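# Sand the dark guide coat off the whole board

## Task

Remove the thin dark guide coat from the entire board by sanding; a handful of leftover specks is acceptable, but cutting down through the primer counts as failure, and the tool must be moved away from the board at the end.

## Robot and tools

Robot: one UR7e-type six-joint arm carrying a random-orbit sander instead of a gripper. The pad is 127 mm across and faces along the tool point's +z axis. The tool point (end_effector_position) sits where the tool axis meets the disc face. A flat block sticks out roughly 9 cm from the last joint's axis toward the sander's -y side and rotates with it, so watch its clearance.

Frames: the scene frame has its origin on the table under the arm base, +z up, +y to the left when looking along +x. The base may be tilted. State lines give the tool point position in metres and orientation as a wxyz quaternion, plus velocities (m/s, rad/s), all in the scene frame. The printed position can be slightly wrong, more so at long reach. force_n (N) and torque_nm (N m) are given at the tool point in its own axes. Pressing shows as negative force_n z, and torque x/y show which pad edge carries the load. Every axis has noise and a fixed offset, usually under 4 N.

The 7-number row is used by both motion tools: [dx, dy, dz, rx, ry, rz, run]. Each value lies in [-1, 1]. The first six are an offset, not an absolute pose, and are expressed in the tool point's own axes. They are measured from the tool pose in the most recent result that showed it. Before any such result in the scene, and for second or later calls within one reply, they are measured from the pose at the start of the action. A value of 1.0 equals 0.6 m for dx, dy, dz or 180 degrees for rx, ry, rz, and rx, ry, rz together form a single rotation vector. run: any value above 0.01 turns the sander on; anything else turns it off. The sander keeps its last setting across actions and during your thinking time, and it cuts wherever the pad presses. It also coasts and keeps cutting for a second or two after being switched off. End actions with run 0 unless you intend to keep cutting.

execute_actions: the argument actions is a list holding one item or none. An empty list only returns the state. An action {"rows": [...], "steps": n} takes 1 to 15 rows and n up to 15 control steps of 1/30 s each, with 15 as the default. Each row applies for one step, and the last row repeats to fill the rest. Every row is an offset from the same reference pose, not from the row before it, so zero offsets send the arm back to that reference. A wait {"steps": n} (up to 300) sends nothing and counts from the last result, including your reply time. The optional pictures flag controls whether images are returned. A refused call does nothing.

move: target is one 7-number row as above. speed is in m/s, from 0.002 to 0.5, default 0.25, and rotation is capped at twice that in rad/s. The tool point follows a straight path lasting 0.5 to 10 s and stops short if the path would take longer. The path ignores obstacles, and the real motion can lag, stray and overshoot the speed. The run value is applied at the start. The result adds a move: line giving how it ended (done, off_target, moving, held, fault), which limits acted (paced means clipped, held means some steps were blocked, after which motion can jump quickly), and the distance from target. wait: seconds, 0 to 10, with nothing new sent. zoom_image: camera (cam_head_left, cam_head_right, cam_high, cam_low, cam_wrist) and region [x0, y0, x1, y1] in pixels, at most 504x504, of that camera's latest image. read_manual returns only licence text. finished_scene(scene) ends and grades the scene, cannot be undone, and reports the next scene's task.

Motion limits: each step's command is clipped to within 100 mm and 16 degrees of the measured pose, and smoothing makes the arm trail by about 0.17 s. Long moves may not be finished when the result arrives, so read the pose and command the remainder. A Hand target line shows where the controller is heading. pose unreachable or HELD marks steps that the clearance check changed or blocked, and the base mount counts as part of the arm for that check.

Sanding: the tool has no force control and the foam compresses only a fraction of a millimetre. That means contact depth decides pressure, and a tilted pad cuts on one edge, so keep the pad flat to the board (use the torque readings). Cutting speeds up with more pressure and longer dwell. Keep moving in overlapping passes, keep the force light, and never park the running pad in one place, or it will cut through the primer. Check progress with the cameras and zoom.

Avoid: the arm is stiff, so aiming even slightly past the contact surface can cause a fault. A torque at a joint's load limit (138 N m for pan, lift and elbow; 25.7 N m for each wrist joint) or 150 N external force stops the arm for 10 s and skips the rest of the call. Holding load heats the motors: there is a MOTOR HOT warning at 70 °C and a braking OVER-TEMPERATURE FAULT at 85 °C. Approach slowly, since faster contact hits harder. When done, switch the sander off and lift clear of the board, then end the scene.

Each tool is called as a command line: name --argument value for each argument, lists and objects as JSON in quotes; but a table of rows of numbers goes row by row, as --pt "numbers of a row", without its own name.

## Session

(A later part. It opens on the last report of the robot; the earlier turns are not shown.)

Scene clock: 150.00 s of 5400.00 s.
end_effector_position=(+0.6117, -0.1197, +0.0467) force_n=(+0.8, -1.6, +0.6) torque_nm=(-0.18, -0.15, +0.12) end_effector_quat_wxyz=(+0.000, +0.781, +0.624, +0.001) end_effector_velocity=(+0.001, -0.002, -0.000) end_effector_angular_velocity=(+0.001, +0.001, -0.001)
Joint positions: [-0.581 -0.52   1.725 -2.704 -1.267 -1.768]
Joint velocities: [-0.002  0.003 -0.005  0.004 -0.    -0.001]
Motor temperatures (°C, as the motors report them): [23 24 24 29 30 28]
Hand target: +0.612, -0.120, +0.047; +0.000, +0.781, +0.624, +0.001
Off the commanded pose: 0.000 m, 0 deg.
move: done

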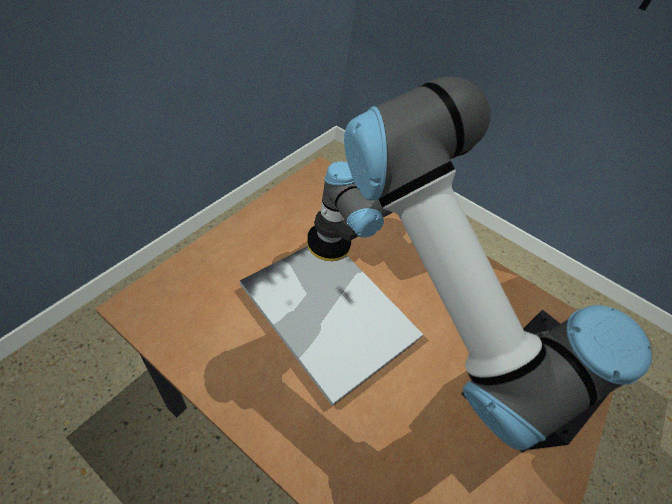

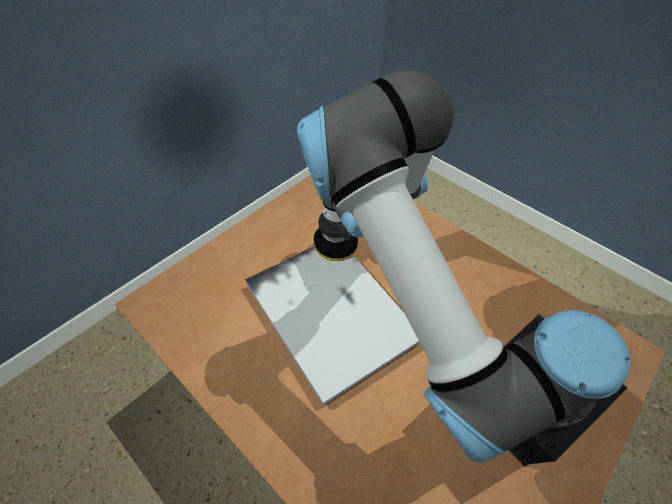

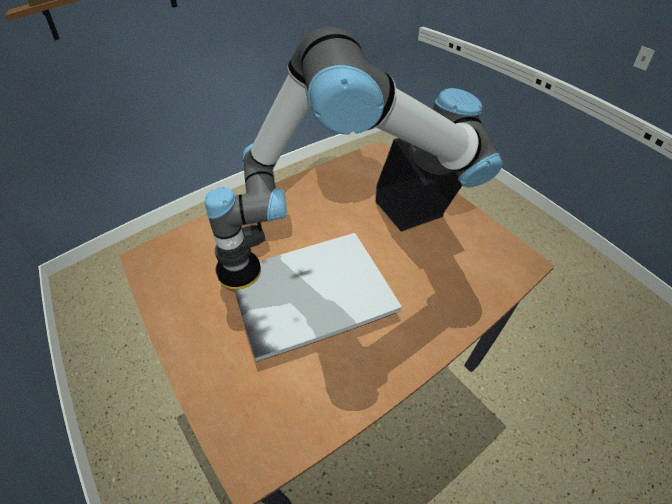

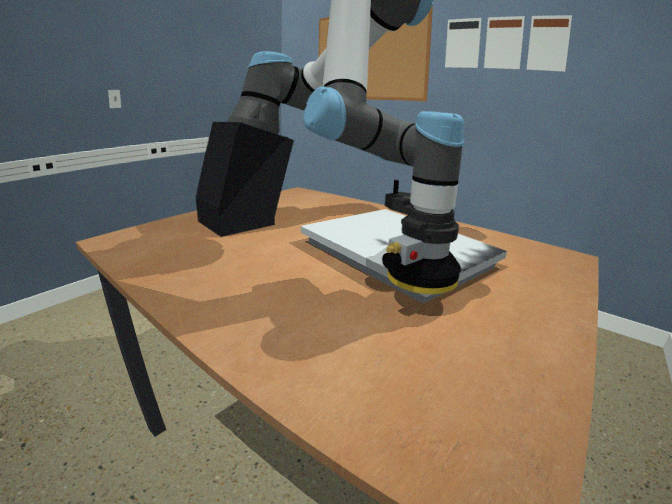

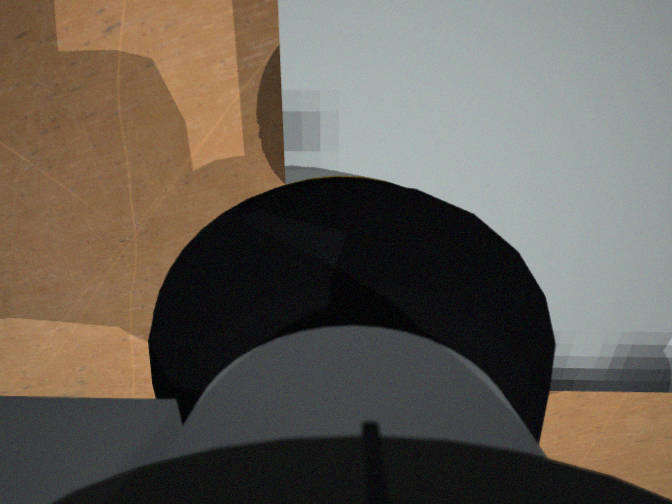

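move --target '[0.03,-0.01,0.007,0,0,0,1]' --speed 0.015

move --target '[0.43,0,0.0009,0,0,0,1]' --speed 0.04

move --target '[0,0,-0.15,0,0,0,0]' --speed 0.2

Scene clock: 159.10 s of 5400.00 s.
end_effector_position=(+0.6099, -0.1012, +0.0426) force_n=(-1.9, +0.9, -21.1) torque_nm=(+0.59, +0.56, +0.07) end_effector_quat_wxyz=(+0.000, +0.781, +0.624, +0.001) end_effector_velocity=(-0.000, +0.002, -0.000) end_effector_angular_velocity=(-0.000, -0.000, -0.001)
Joint positions: [-0.554 -0.526  1.742 -2.724 -1.265 -1.739]
Joint velocities: [ 0.003 -0.001  0.002 -0.002  0.     0.004]
Motor temperatures (°C, as the motors report them): [23 25 24 29 30 28]
Hand target: +0.610, -0.101, +0.042; +0.000, +0.781, +0.624, +0.001
Off the commanded pose: 0.000 m, 0 deg.
move: done

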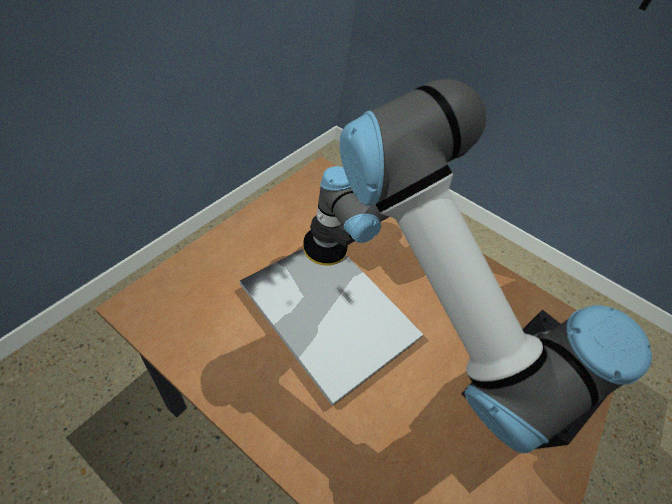

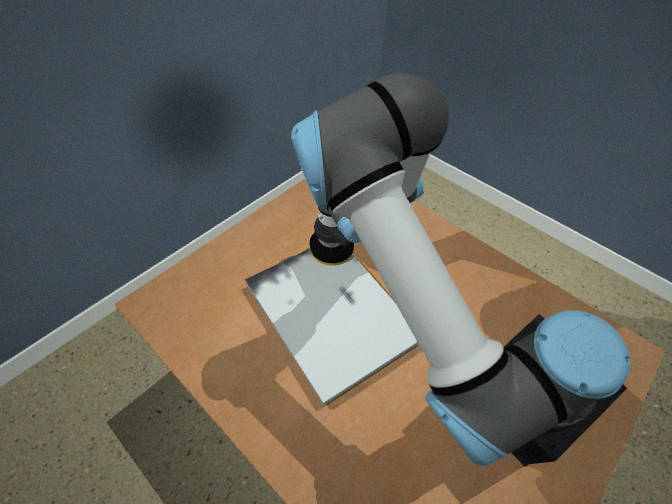

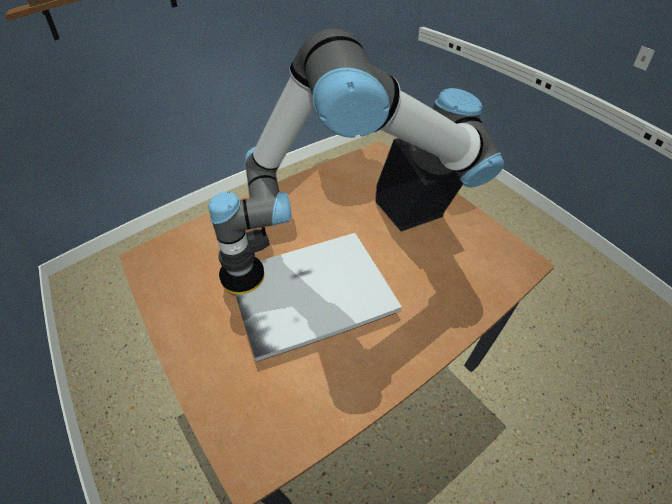

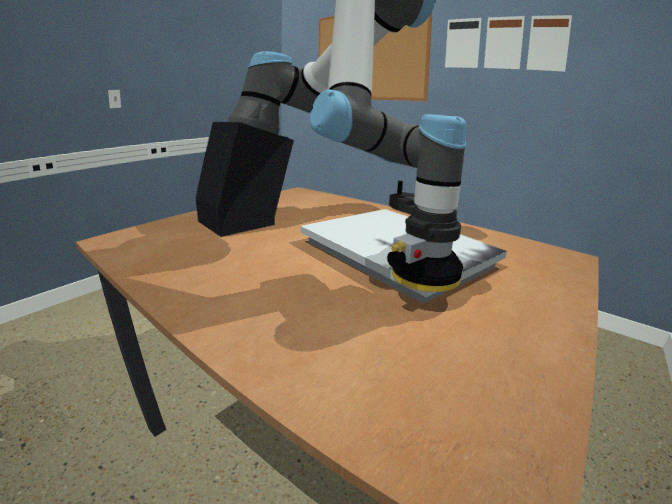

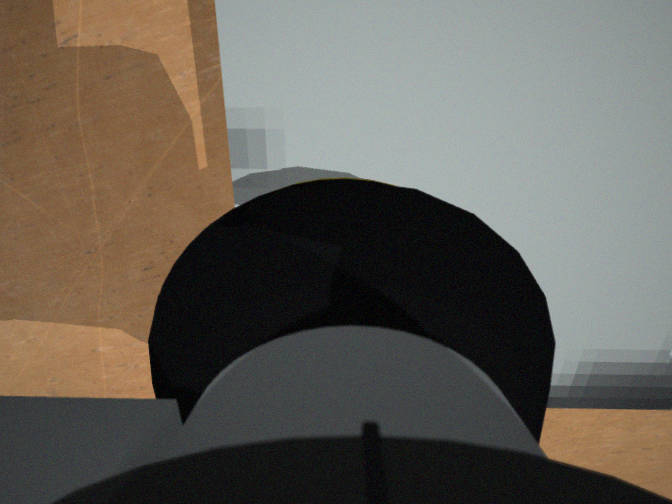

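Scene clock: 166.17 s of 5400.00 s.
end_effector_position=(+0.6672, +0.1500, +0.0421) force_n=(+5.1, +2.3, -21.1) torque_nm=(+0.27, -1.28, +0.08) end_effector_quat_wxyz=(+0.001, +0.781, +0.624, +0.000) end_effector_velocity=(+0.001, +0.002, +0.000) end_effector_angular_velocity=(-0.000, -0.001, +0.000)
Joint positions: [-0.164 -0.598  1.589 -2.623 -1.266 -1.331]
Joint velocities: [ 0.002 -0.    -0.003  0.001 -0.     0.003]
Motor temperatures (°C, as the motors report them): [23 25 24 29 30 28]
Hand target: +0.667, +0.150, +0.042; +0.001, +0.781, +0.624, +0.000
Off the commanded pose: 0.001 m, 0 deg.
move: done

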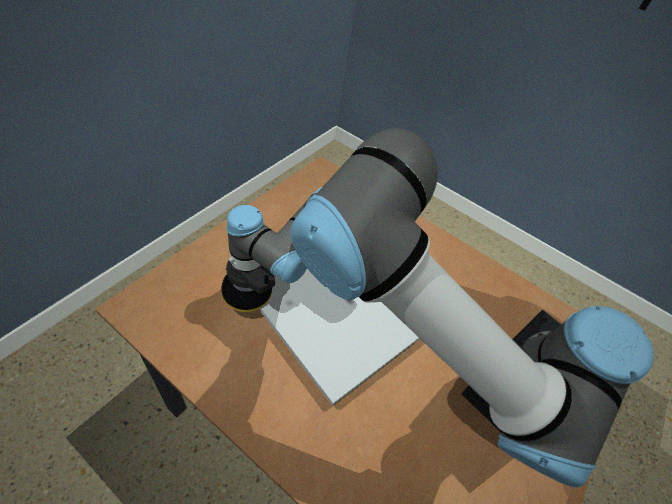

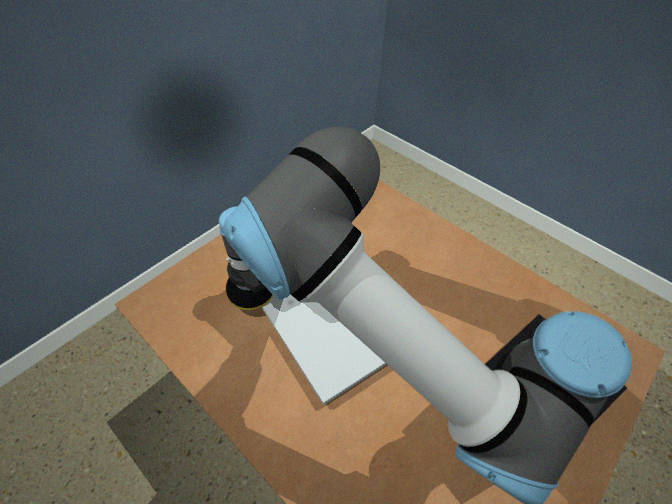

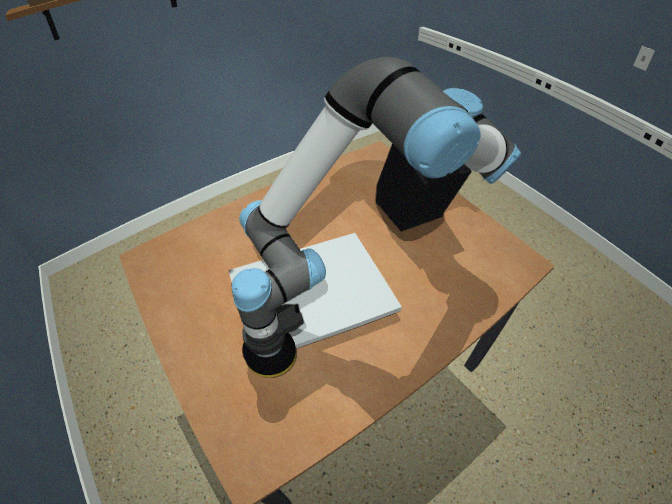

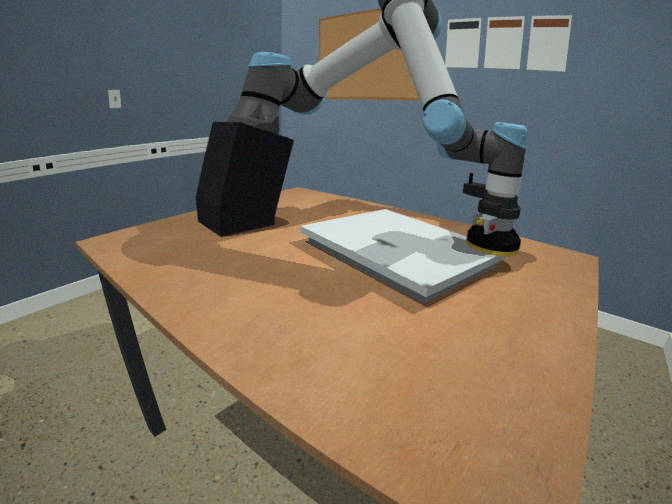

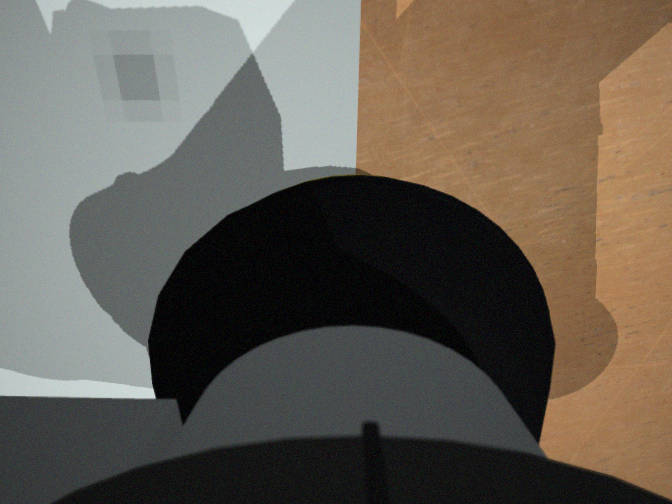

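Scene clock: 167.47 s of 5400.00 s.
end_effector_position=(+0.6670, +0.1503, +0.1317) force_n=(+1.4, -1.5, +1.3) torque_nm=(-0.07, -0.09, +0.20) end_effector_quat_wxyz=(+0.001, +0.781, +0.624, +0.000) end_effector_velocity=(-0.001, +0.000, +0.001) end_effector_angular_velocity=(+0.001, +0.002, -0.000)
Joint positions: [-0.205 -0.777  1.647 -2.49  -1.264 -1.373]
Joint velocities: [-0.001 -0.004  0.004  0.003  0.001 -0.001]
Motor temperatures (°C, as the motors report them): [23 25 24 29 30 28]
Hand target: +0.667, +0.150, +0.132; +0.001, +0.781, +0.624, +0.000
Off the commanded pose: 0.000 m, 0 deg.
move: done

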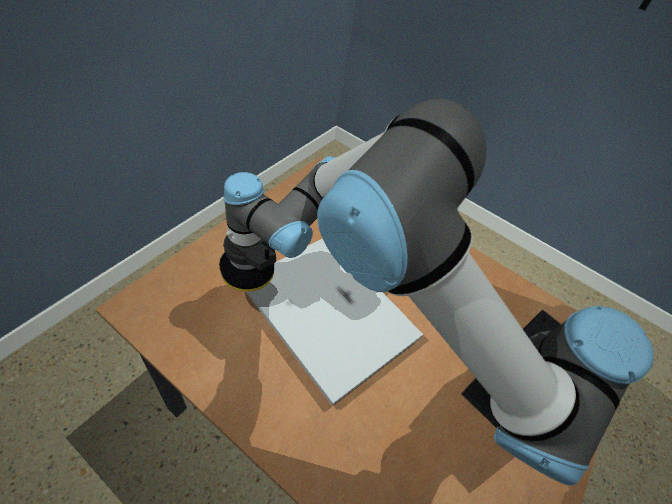

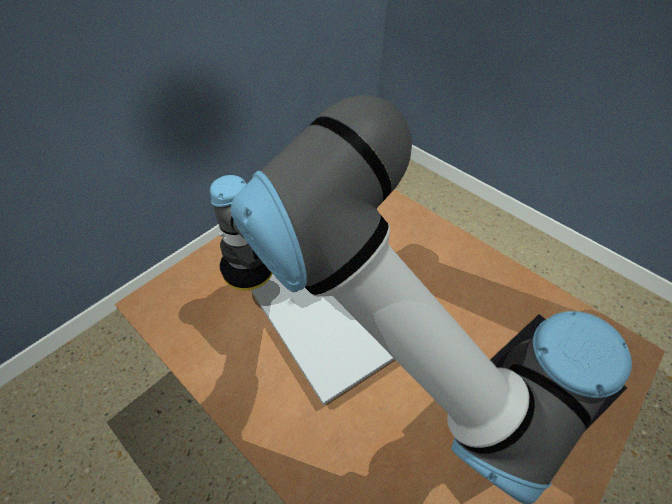

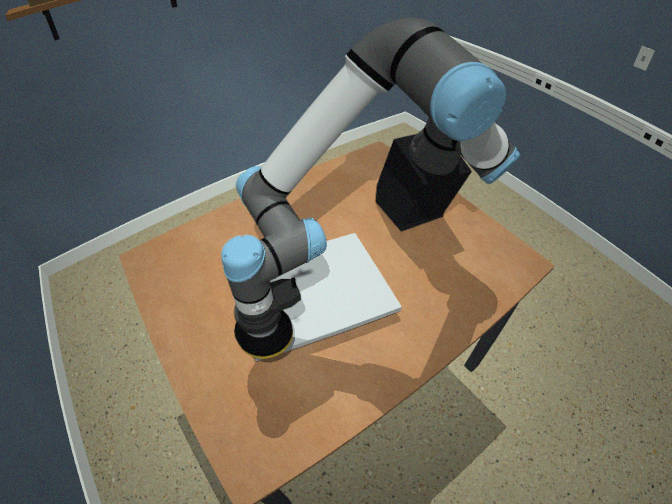

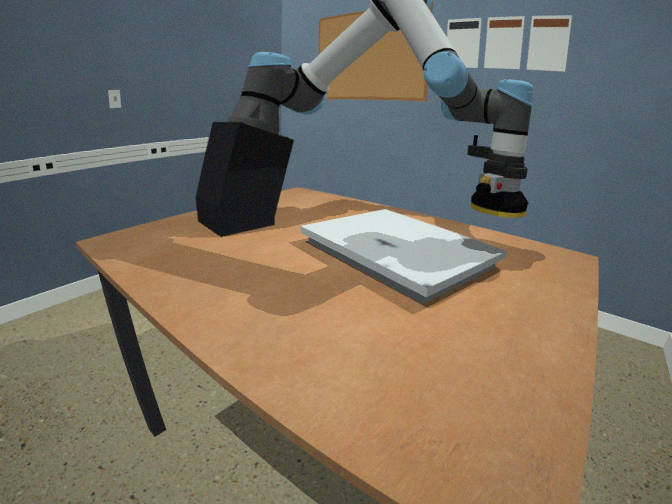

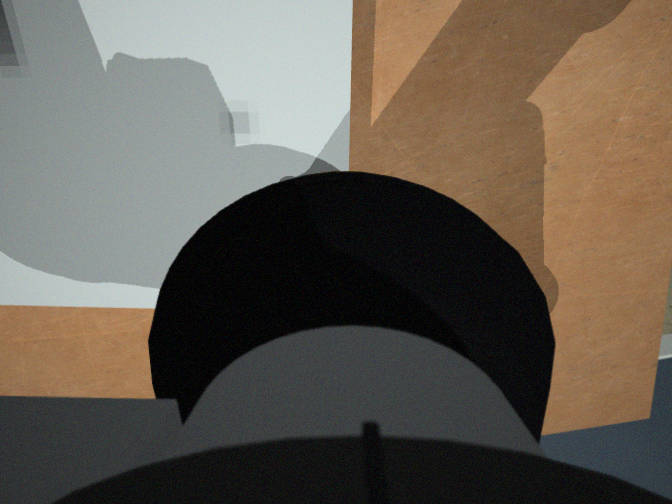

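move --target '[-0.329,-0.3575,0.142,0,0,0,0]' --speed 0.25

move --target '[0,0,0.0072,0,0,0,1]' --speed 0.01

move --target '[0,0.12,0.0006,0,0,0,1]' --speed 0.03

move --target '[0,0,-0.1,0,0,0,0]' --speed 0.2

move --target '[-0.2,0.2,-0.45,0,0,0,0]' --speed 0.3

Scene clock: 176.30 s of 5400.00 s.
end_effector_position=(+0.4144, +0.0061, +0.0463) force_n=(+0.7, -0.1, +1.4) torque_nm=(+0.01, +0.00, +0.28) end_effector_quat_wxyz=(+0.000, +0.781, +0.624, +0.001) end_effector_velocity=(-0.002, -0.002, -0.001) end_effector_angular_velocity=(+0.000, -0.003, +0.001)
Joint positions: [-0.496 -0.653  2.341 -3.214 -1.263 -1.679]
Joint velocities: [-0.005  0.007  0.004 -0.012  0.001 -0.005]
Motor temperatures (°C, as the motors report them): [23 25 24 29 30 28]
Hand target: +0.414, +0.006, +0.046; +0.000, +0.781, +0.624, +0.001
Off the commanded pose: 0.001 m, 0 deg.
move: done

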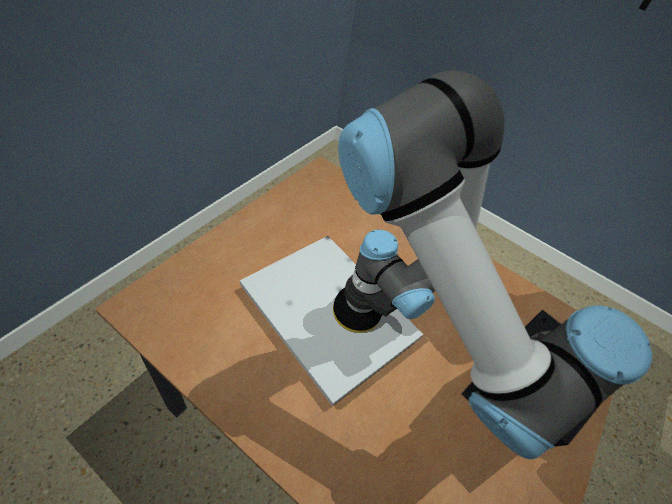

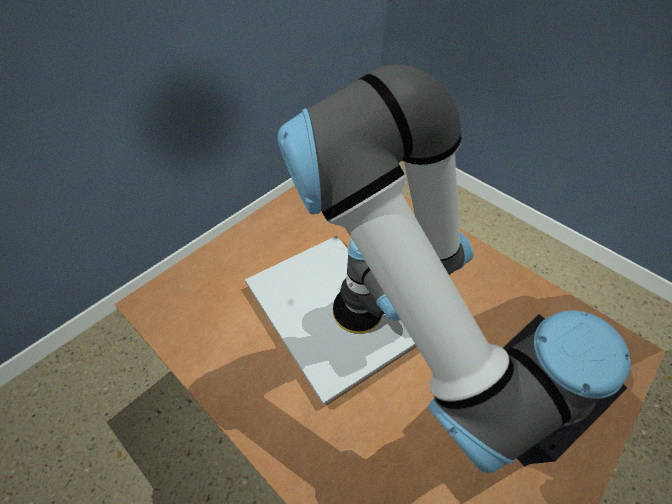

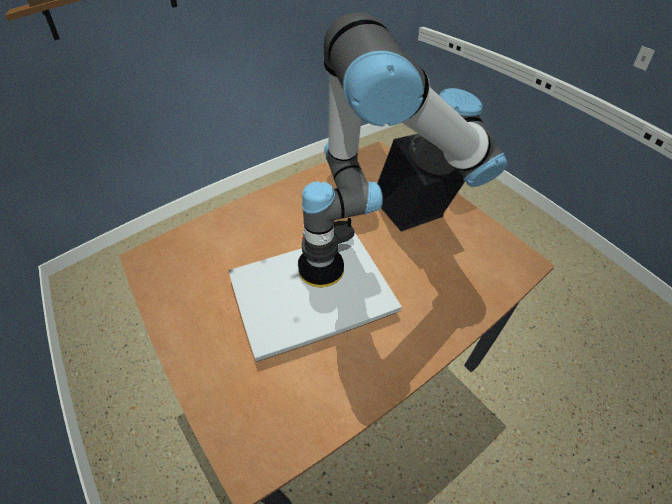

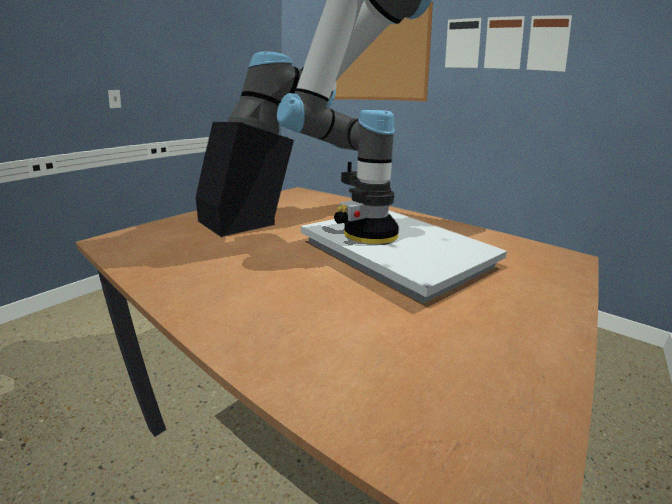

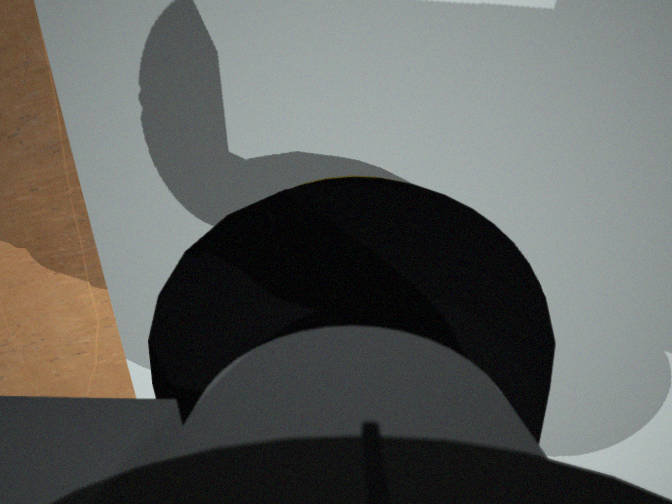

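Scene clock: 177.00 s of 5400.00 s.
end_effector_position=(+0.4146, +0.0060, +0.0423) force_n=(+0.7, +2.5, -35.0) torque_nm=(+0.69, -0.19, +0.00) end_effector_quat_wxyz=(+0.000, +0.781, +0.624, +0.001) end_effector_velocity=(+0.002, -0.001, -0.002) end_effector_angular_velocity=(-0.001, -0.004, +0.001)
Joint positions: [-0.493 -0.64   2.336 -3.223 -1.263 -1.676]
Joint velocities: [ 0.001  0.006 -0.005 -0.006  0.     0.001]
Motor temperatures (°C, as the motors report them): [23 25 24 29 30 28]
Hand target: +0.414, +0.006, +0.042; +0.000, +0.781, +0.624, +0.001
Off the commanded pose: 0.000 m, 0 deg.
move: done

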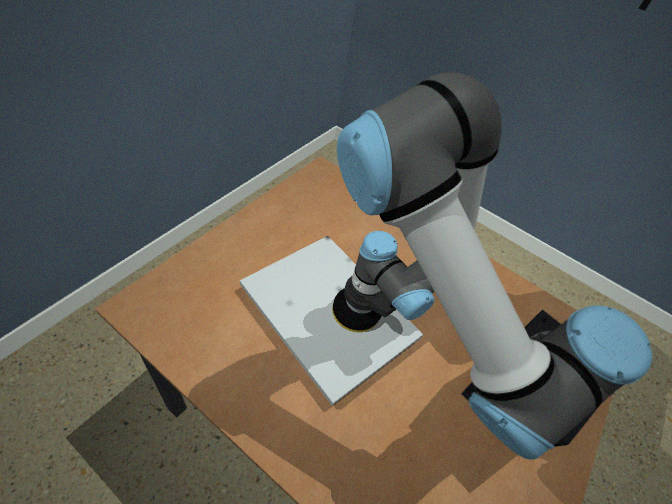

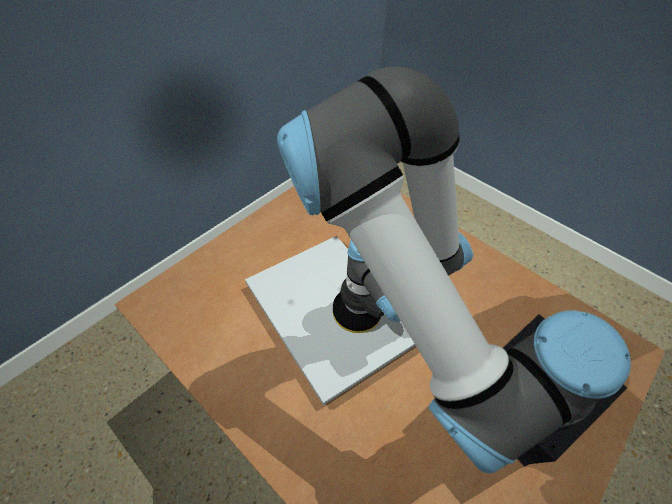

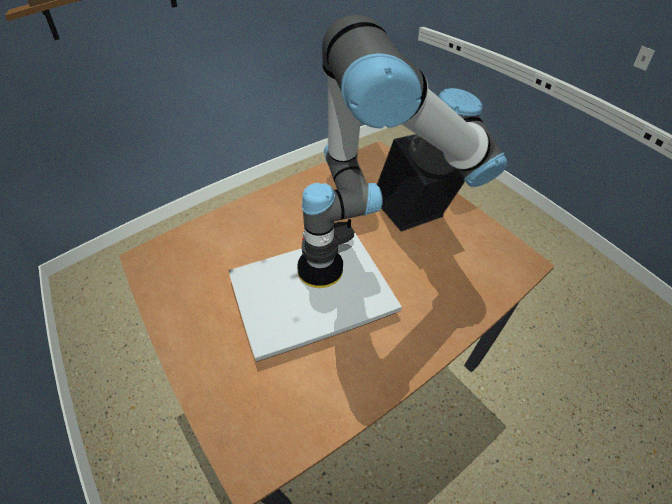

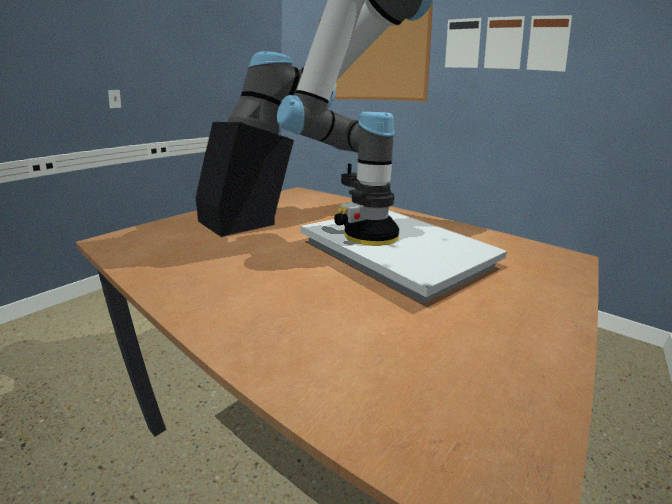

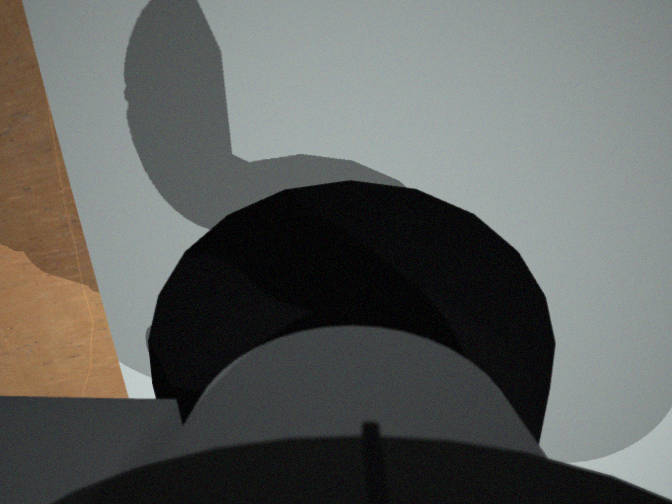

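Scene clock: 180.00 s of 5400.00 s.
end_effector_position=(+0.4845, -0.0099, +0.0418) force_n=(-4.3, -0.3, -50.0) torque_nm=(+0.47, +0.93, -0.06) end_effector_quat_wxyz=(+0.000, +0.781, +0.624, +0.001) end_effector_velocity=(+0.002, -0.000, -0.000) end_effector_angular_velocity=(+0.001, +0.003, -0.000)
Joint positions: [-0.477 -0.641  2.149 -3.039 -1.262 -1.659]
Joint velocities: [ 0.001  0.001 -0.006  0.009  0.     0.001]
Motor temperatures (°C, as the motors report them): [23 25 24 29 30 28]
Hand target: +0.485, -0.010, +0.042; +0.000, +0.781, +0.624, +0.001
Off the commanded pose: 0.000 m, 0 deg.
move: done

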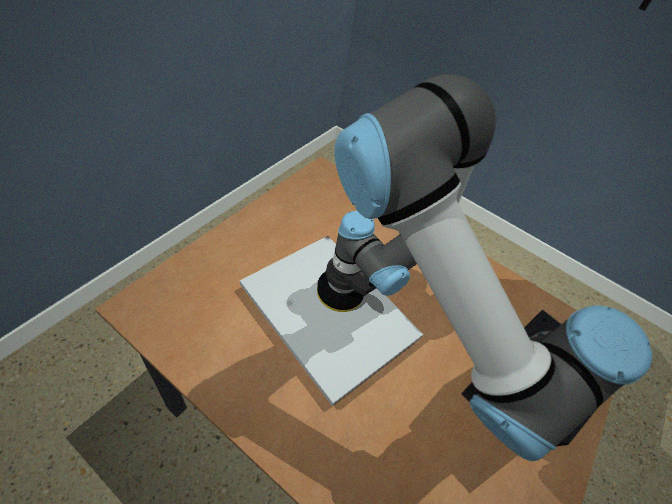

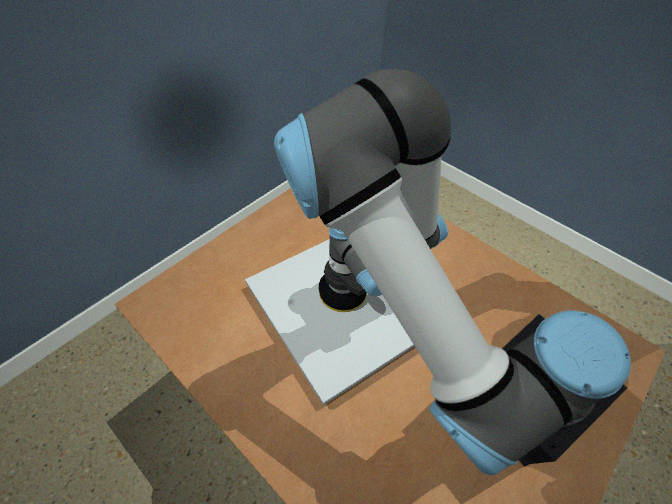

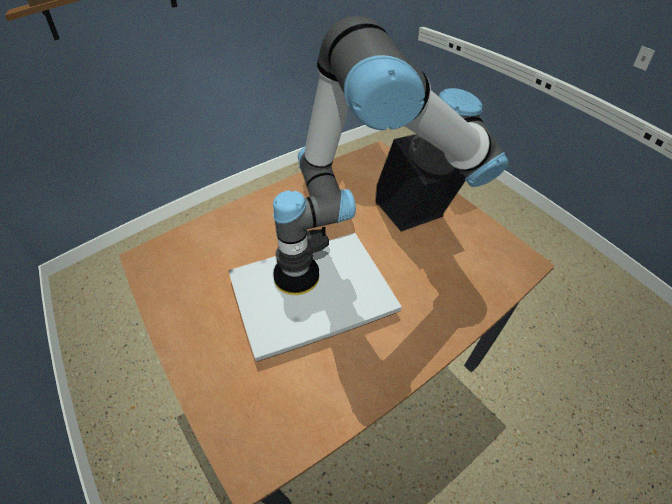

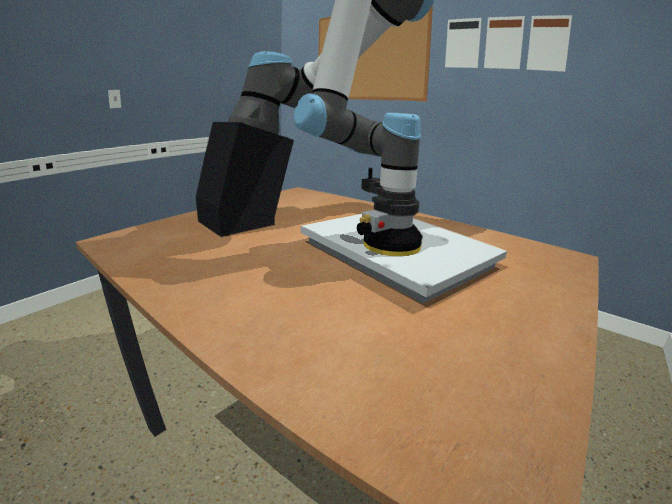

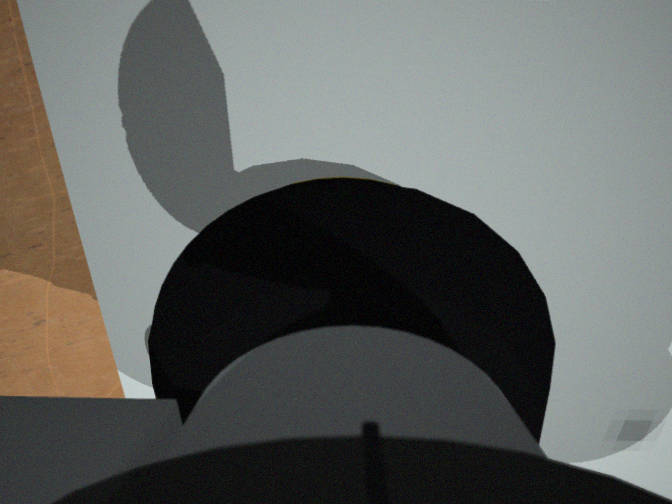

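Scene clock: 181.23 s of 5400.00 s.
end_effector_position=(+0.4845, -0.0099, +0.1015) force_n=(+0.3, +1.0, +1.9) torque_nm=(+0.28, -0.02, +0.18) end_effector_quat_wxyz=(+0.000, +0.781, +0.624, +0.001) end_effector_velocity=(-0.001, +0.000, +0.002) end_effector_angular_velocity=(+0.001, +0.003, -0.001)
Joint positions: [-0.516 -0.807  2.201 -2.913 -1.264 -1.7  ]
Joint velocities: [-0.002 -0.006  0.003  0.007  0.    -0.002]
Motor temperatures (°C, as the motors report them): [23 25 24 29 30 28]
Hand target: +0.485, -0.010, +0.102; +0.000, +0.781, +0.624, +0.001
Off the commanded pose: 0.000 m, 0 deg.
move: done

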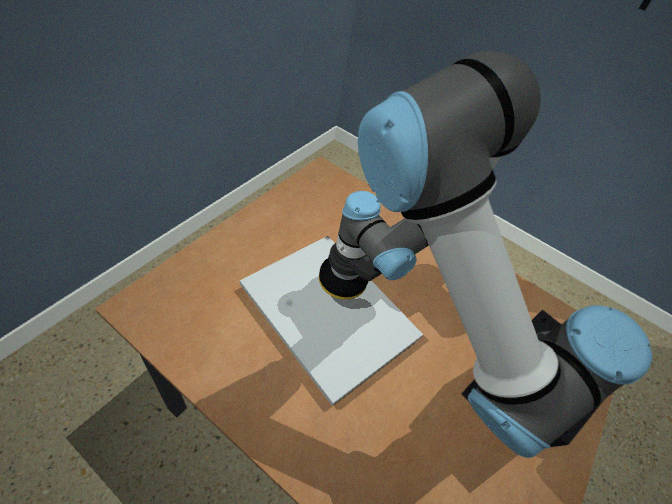

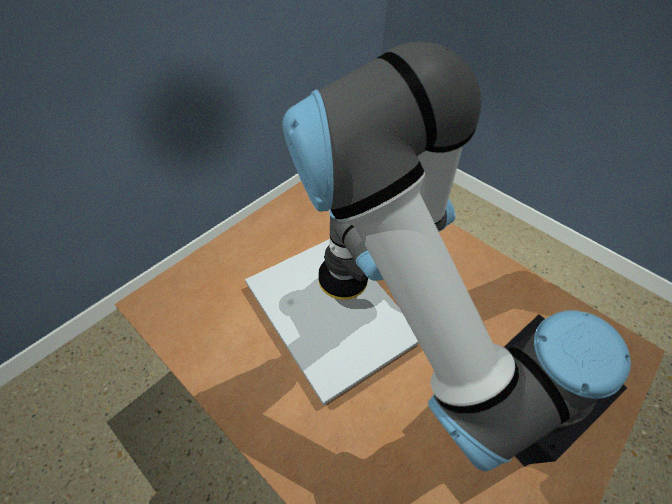

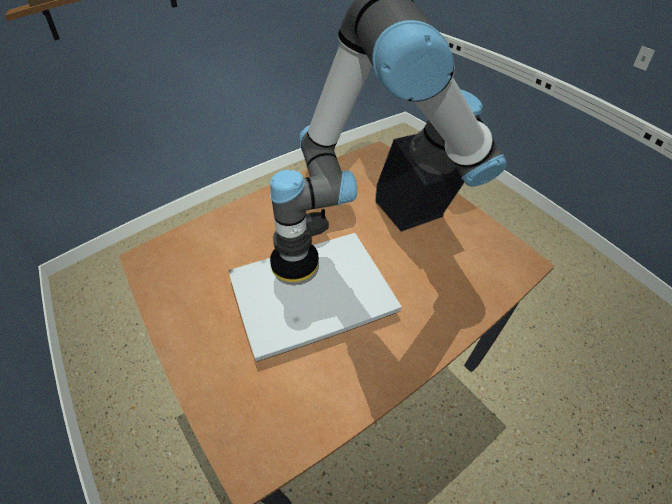

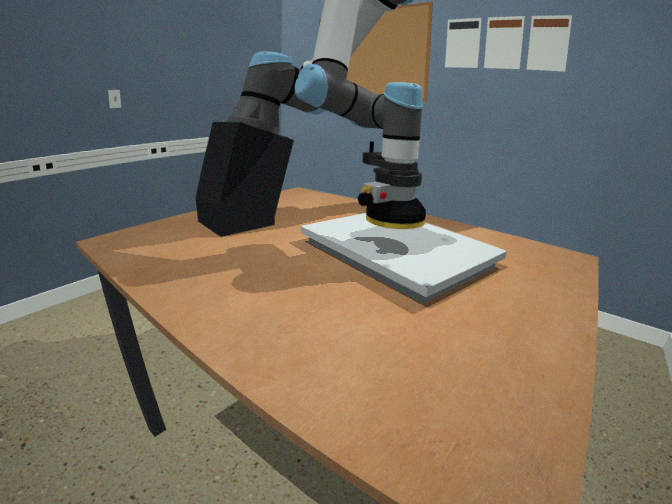

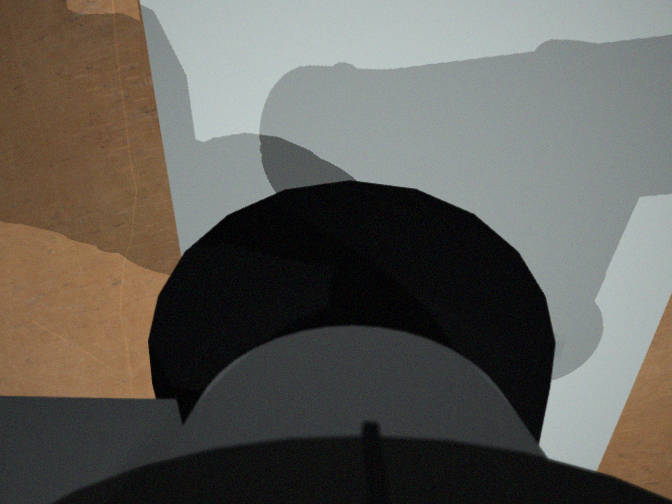

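Scene clock: 182.97 s of 5400.00 s.
end_effector_position=(+0.5741, -0.1533, +0.3715) force_n=(+0.0, +0.6, +0.5) torque_nm=(+0.08, -0.05, +0.16) end_effector_quat_wxyz=(+0.000, +0.781, +0.624, +0.001) end_effector_velocity=(+0.001, -0.001, +0.002) end_effector_angular_velocity=(+0.002, +0.002, +0.001)
Joint positions: [-0.814 -1.128  1.771 -2.073 -1.292 -2.01 ]
Joint velocities: [-0.001  0.002 -0.009  0.01   0.    -0.002]
Motor temperatures (°C, as the motors report them): [23 25 24 29 30 28]
Hand target: +0.574, -0.153, +0.372; +0.000, +0.781, +0.624, +0.001
Off the commanded pose: 0.001 m, 0 deg.
move: done

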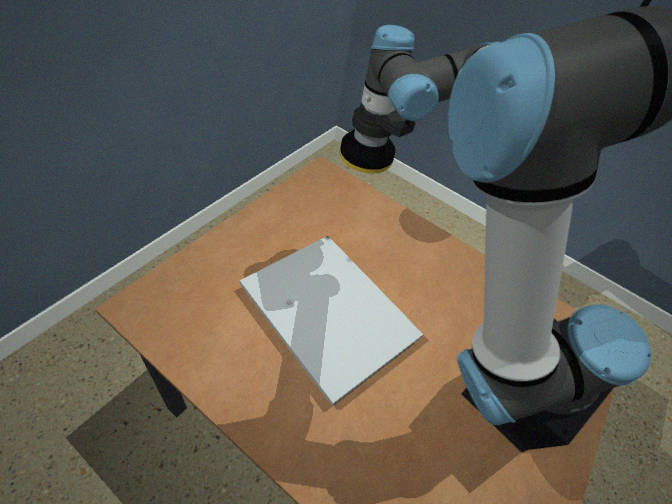

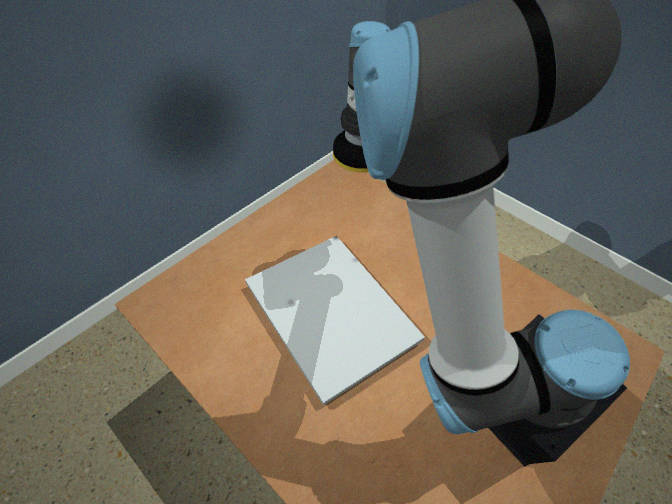

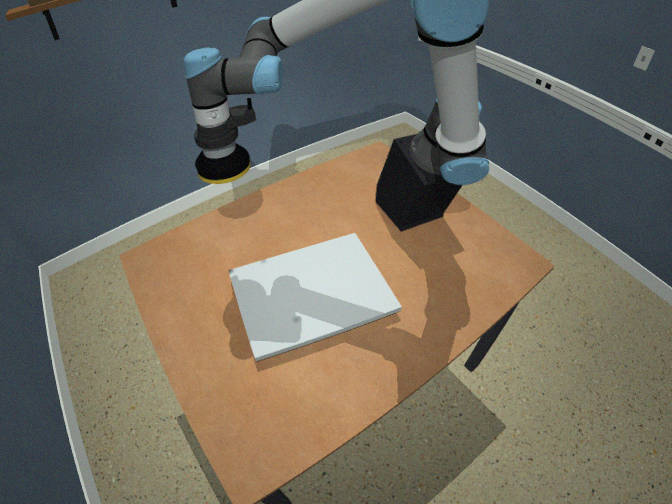

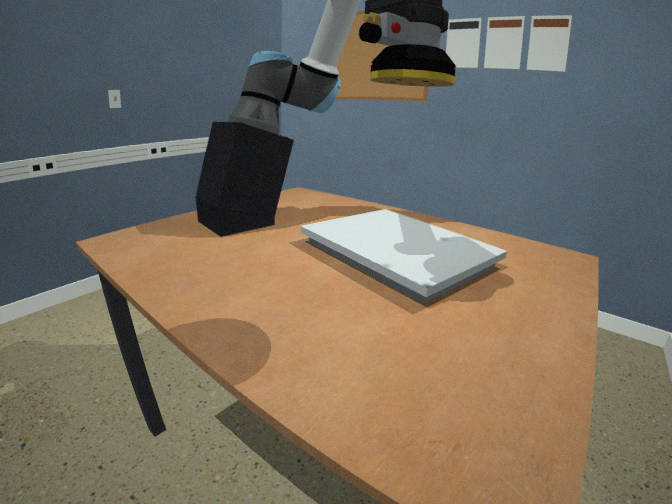

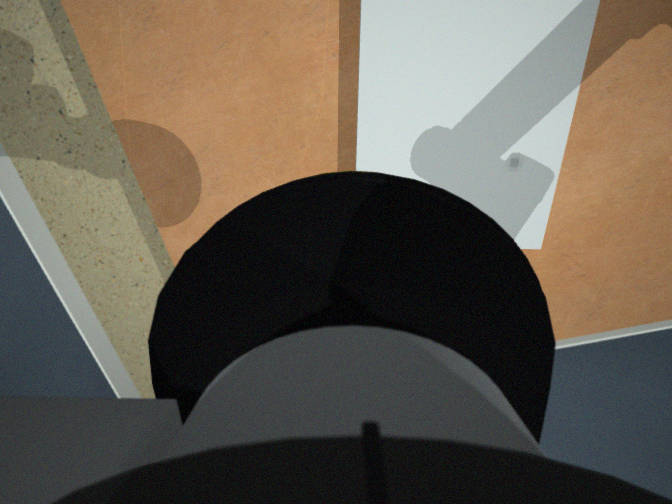

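Only specks remain.

finished_scene --scene 1

The scene is finished: the task was done.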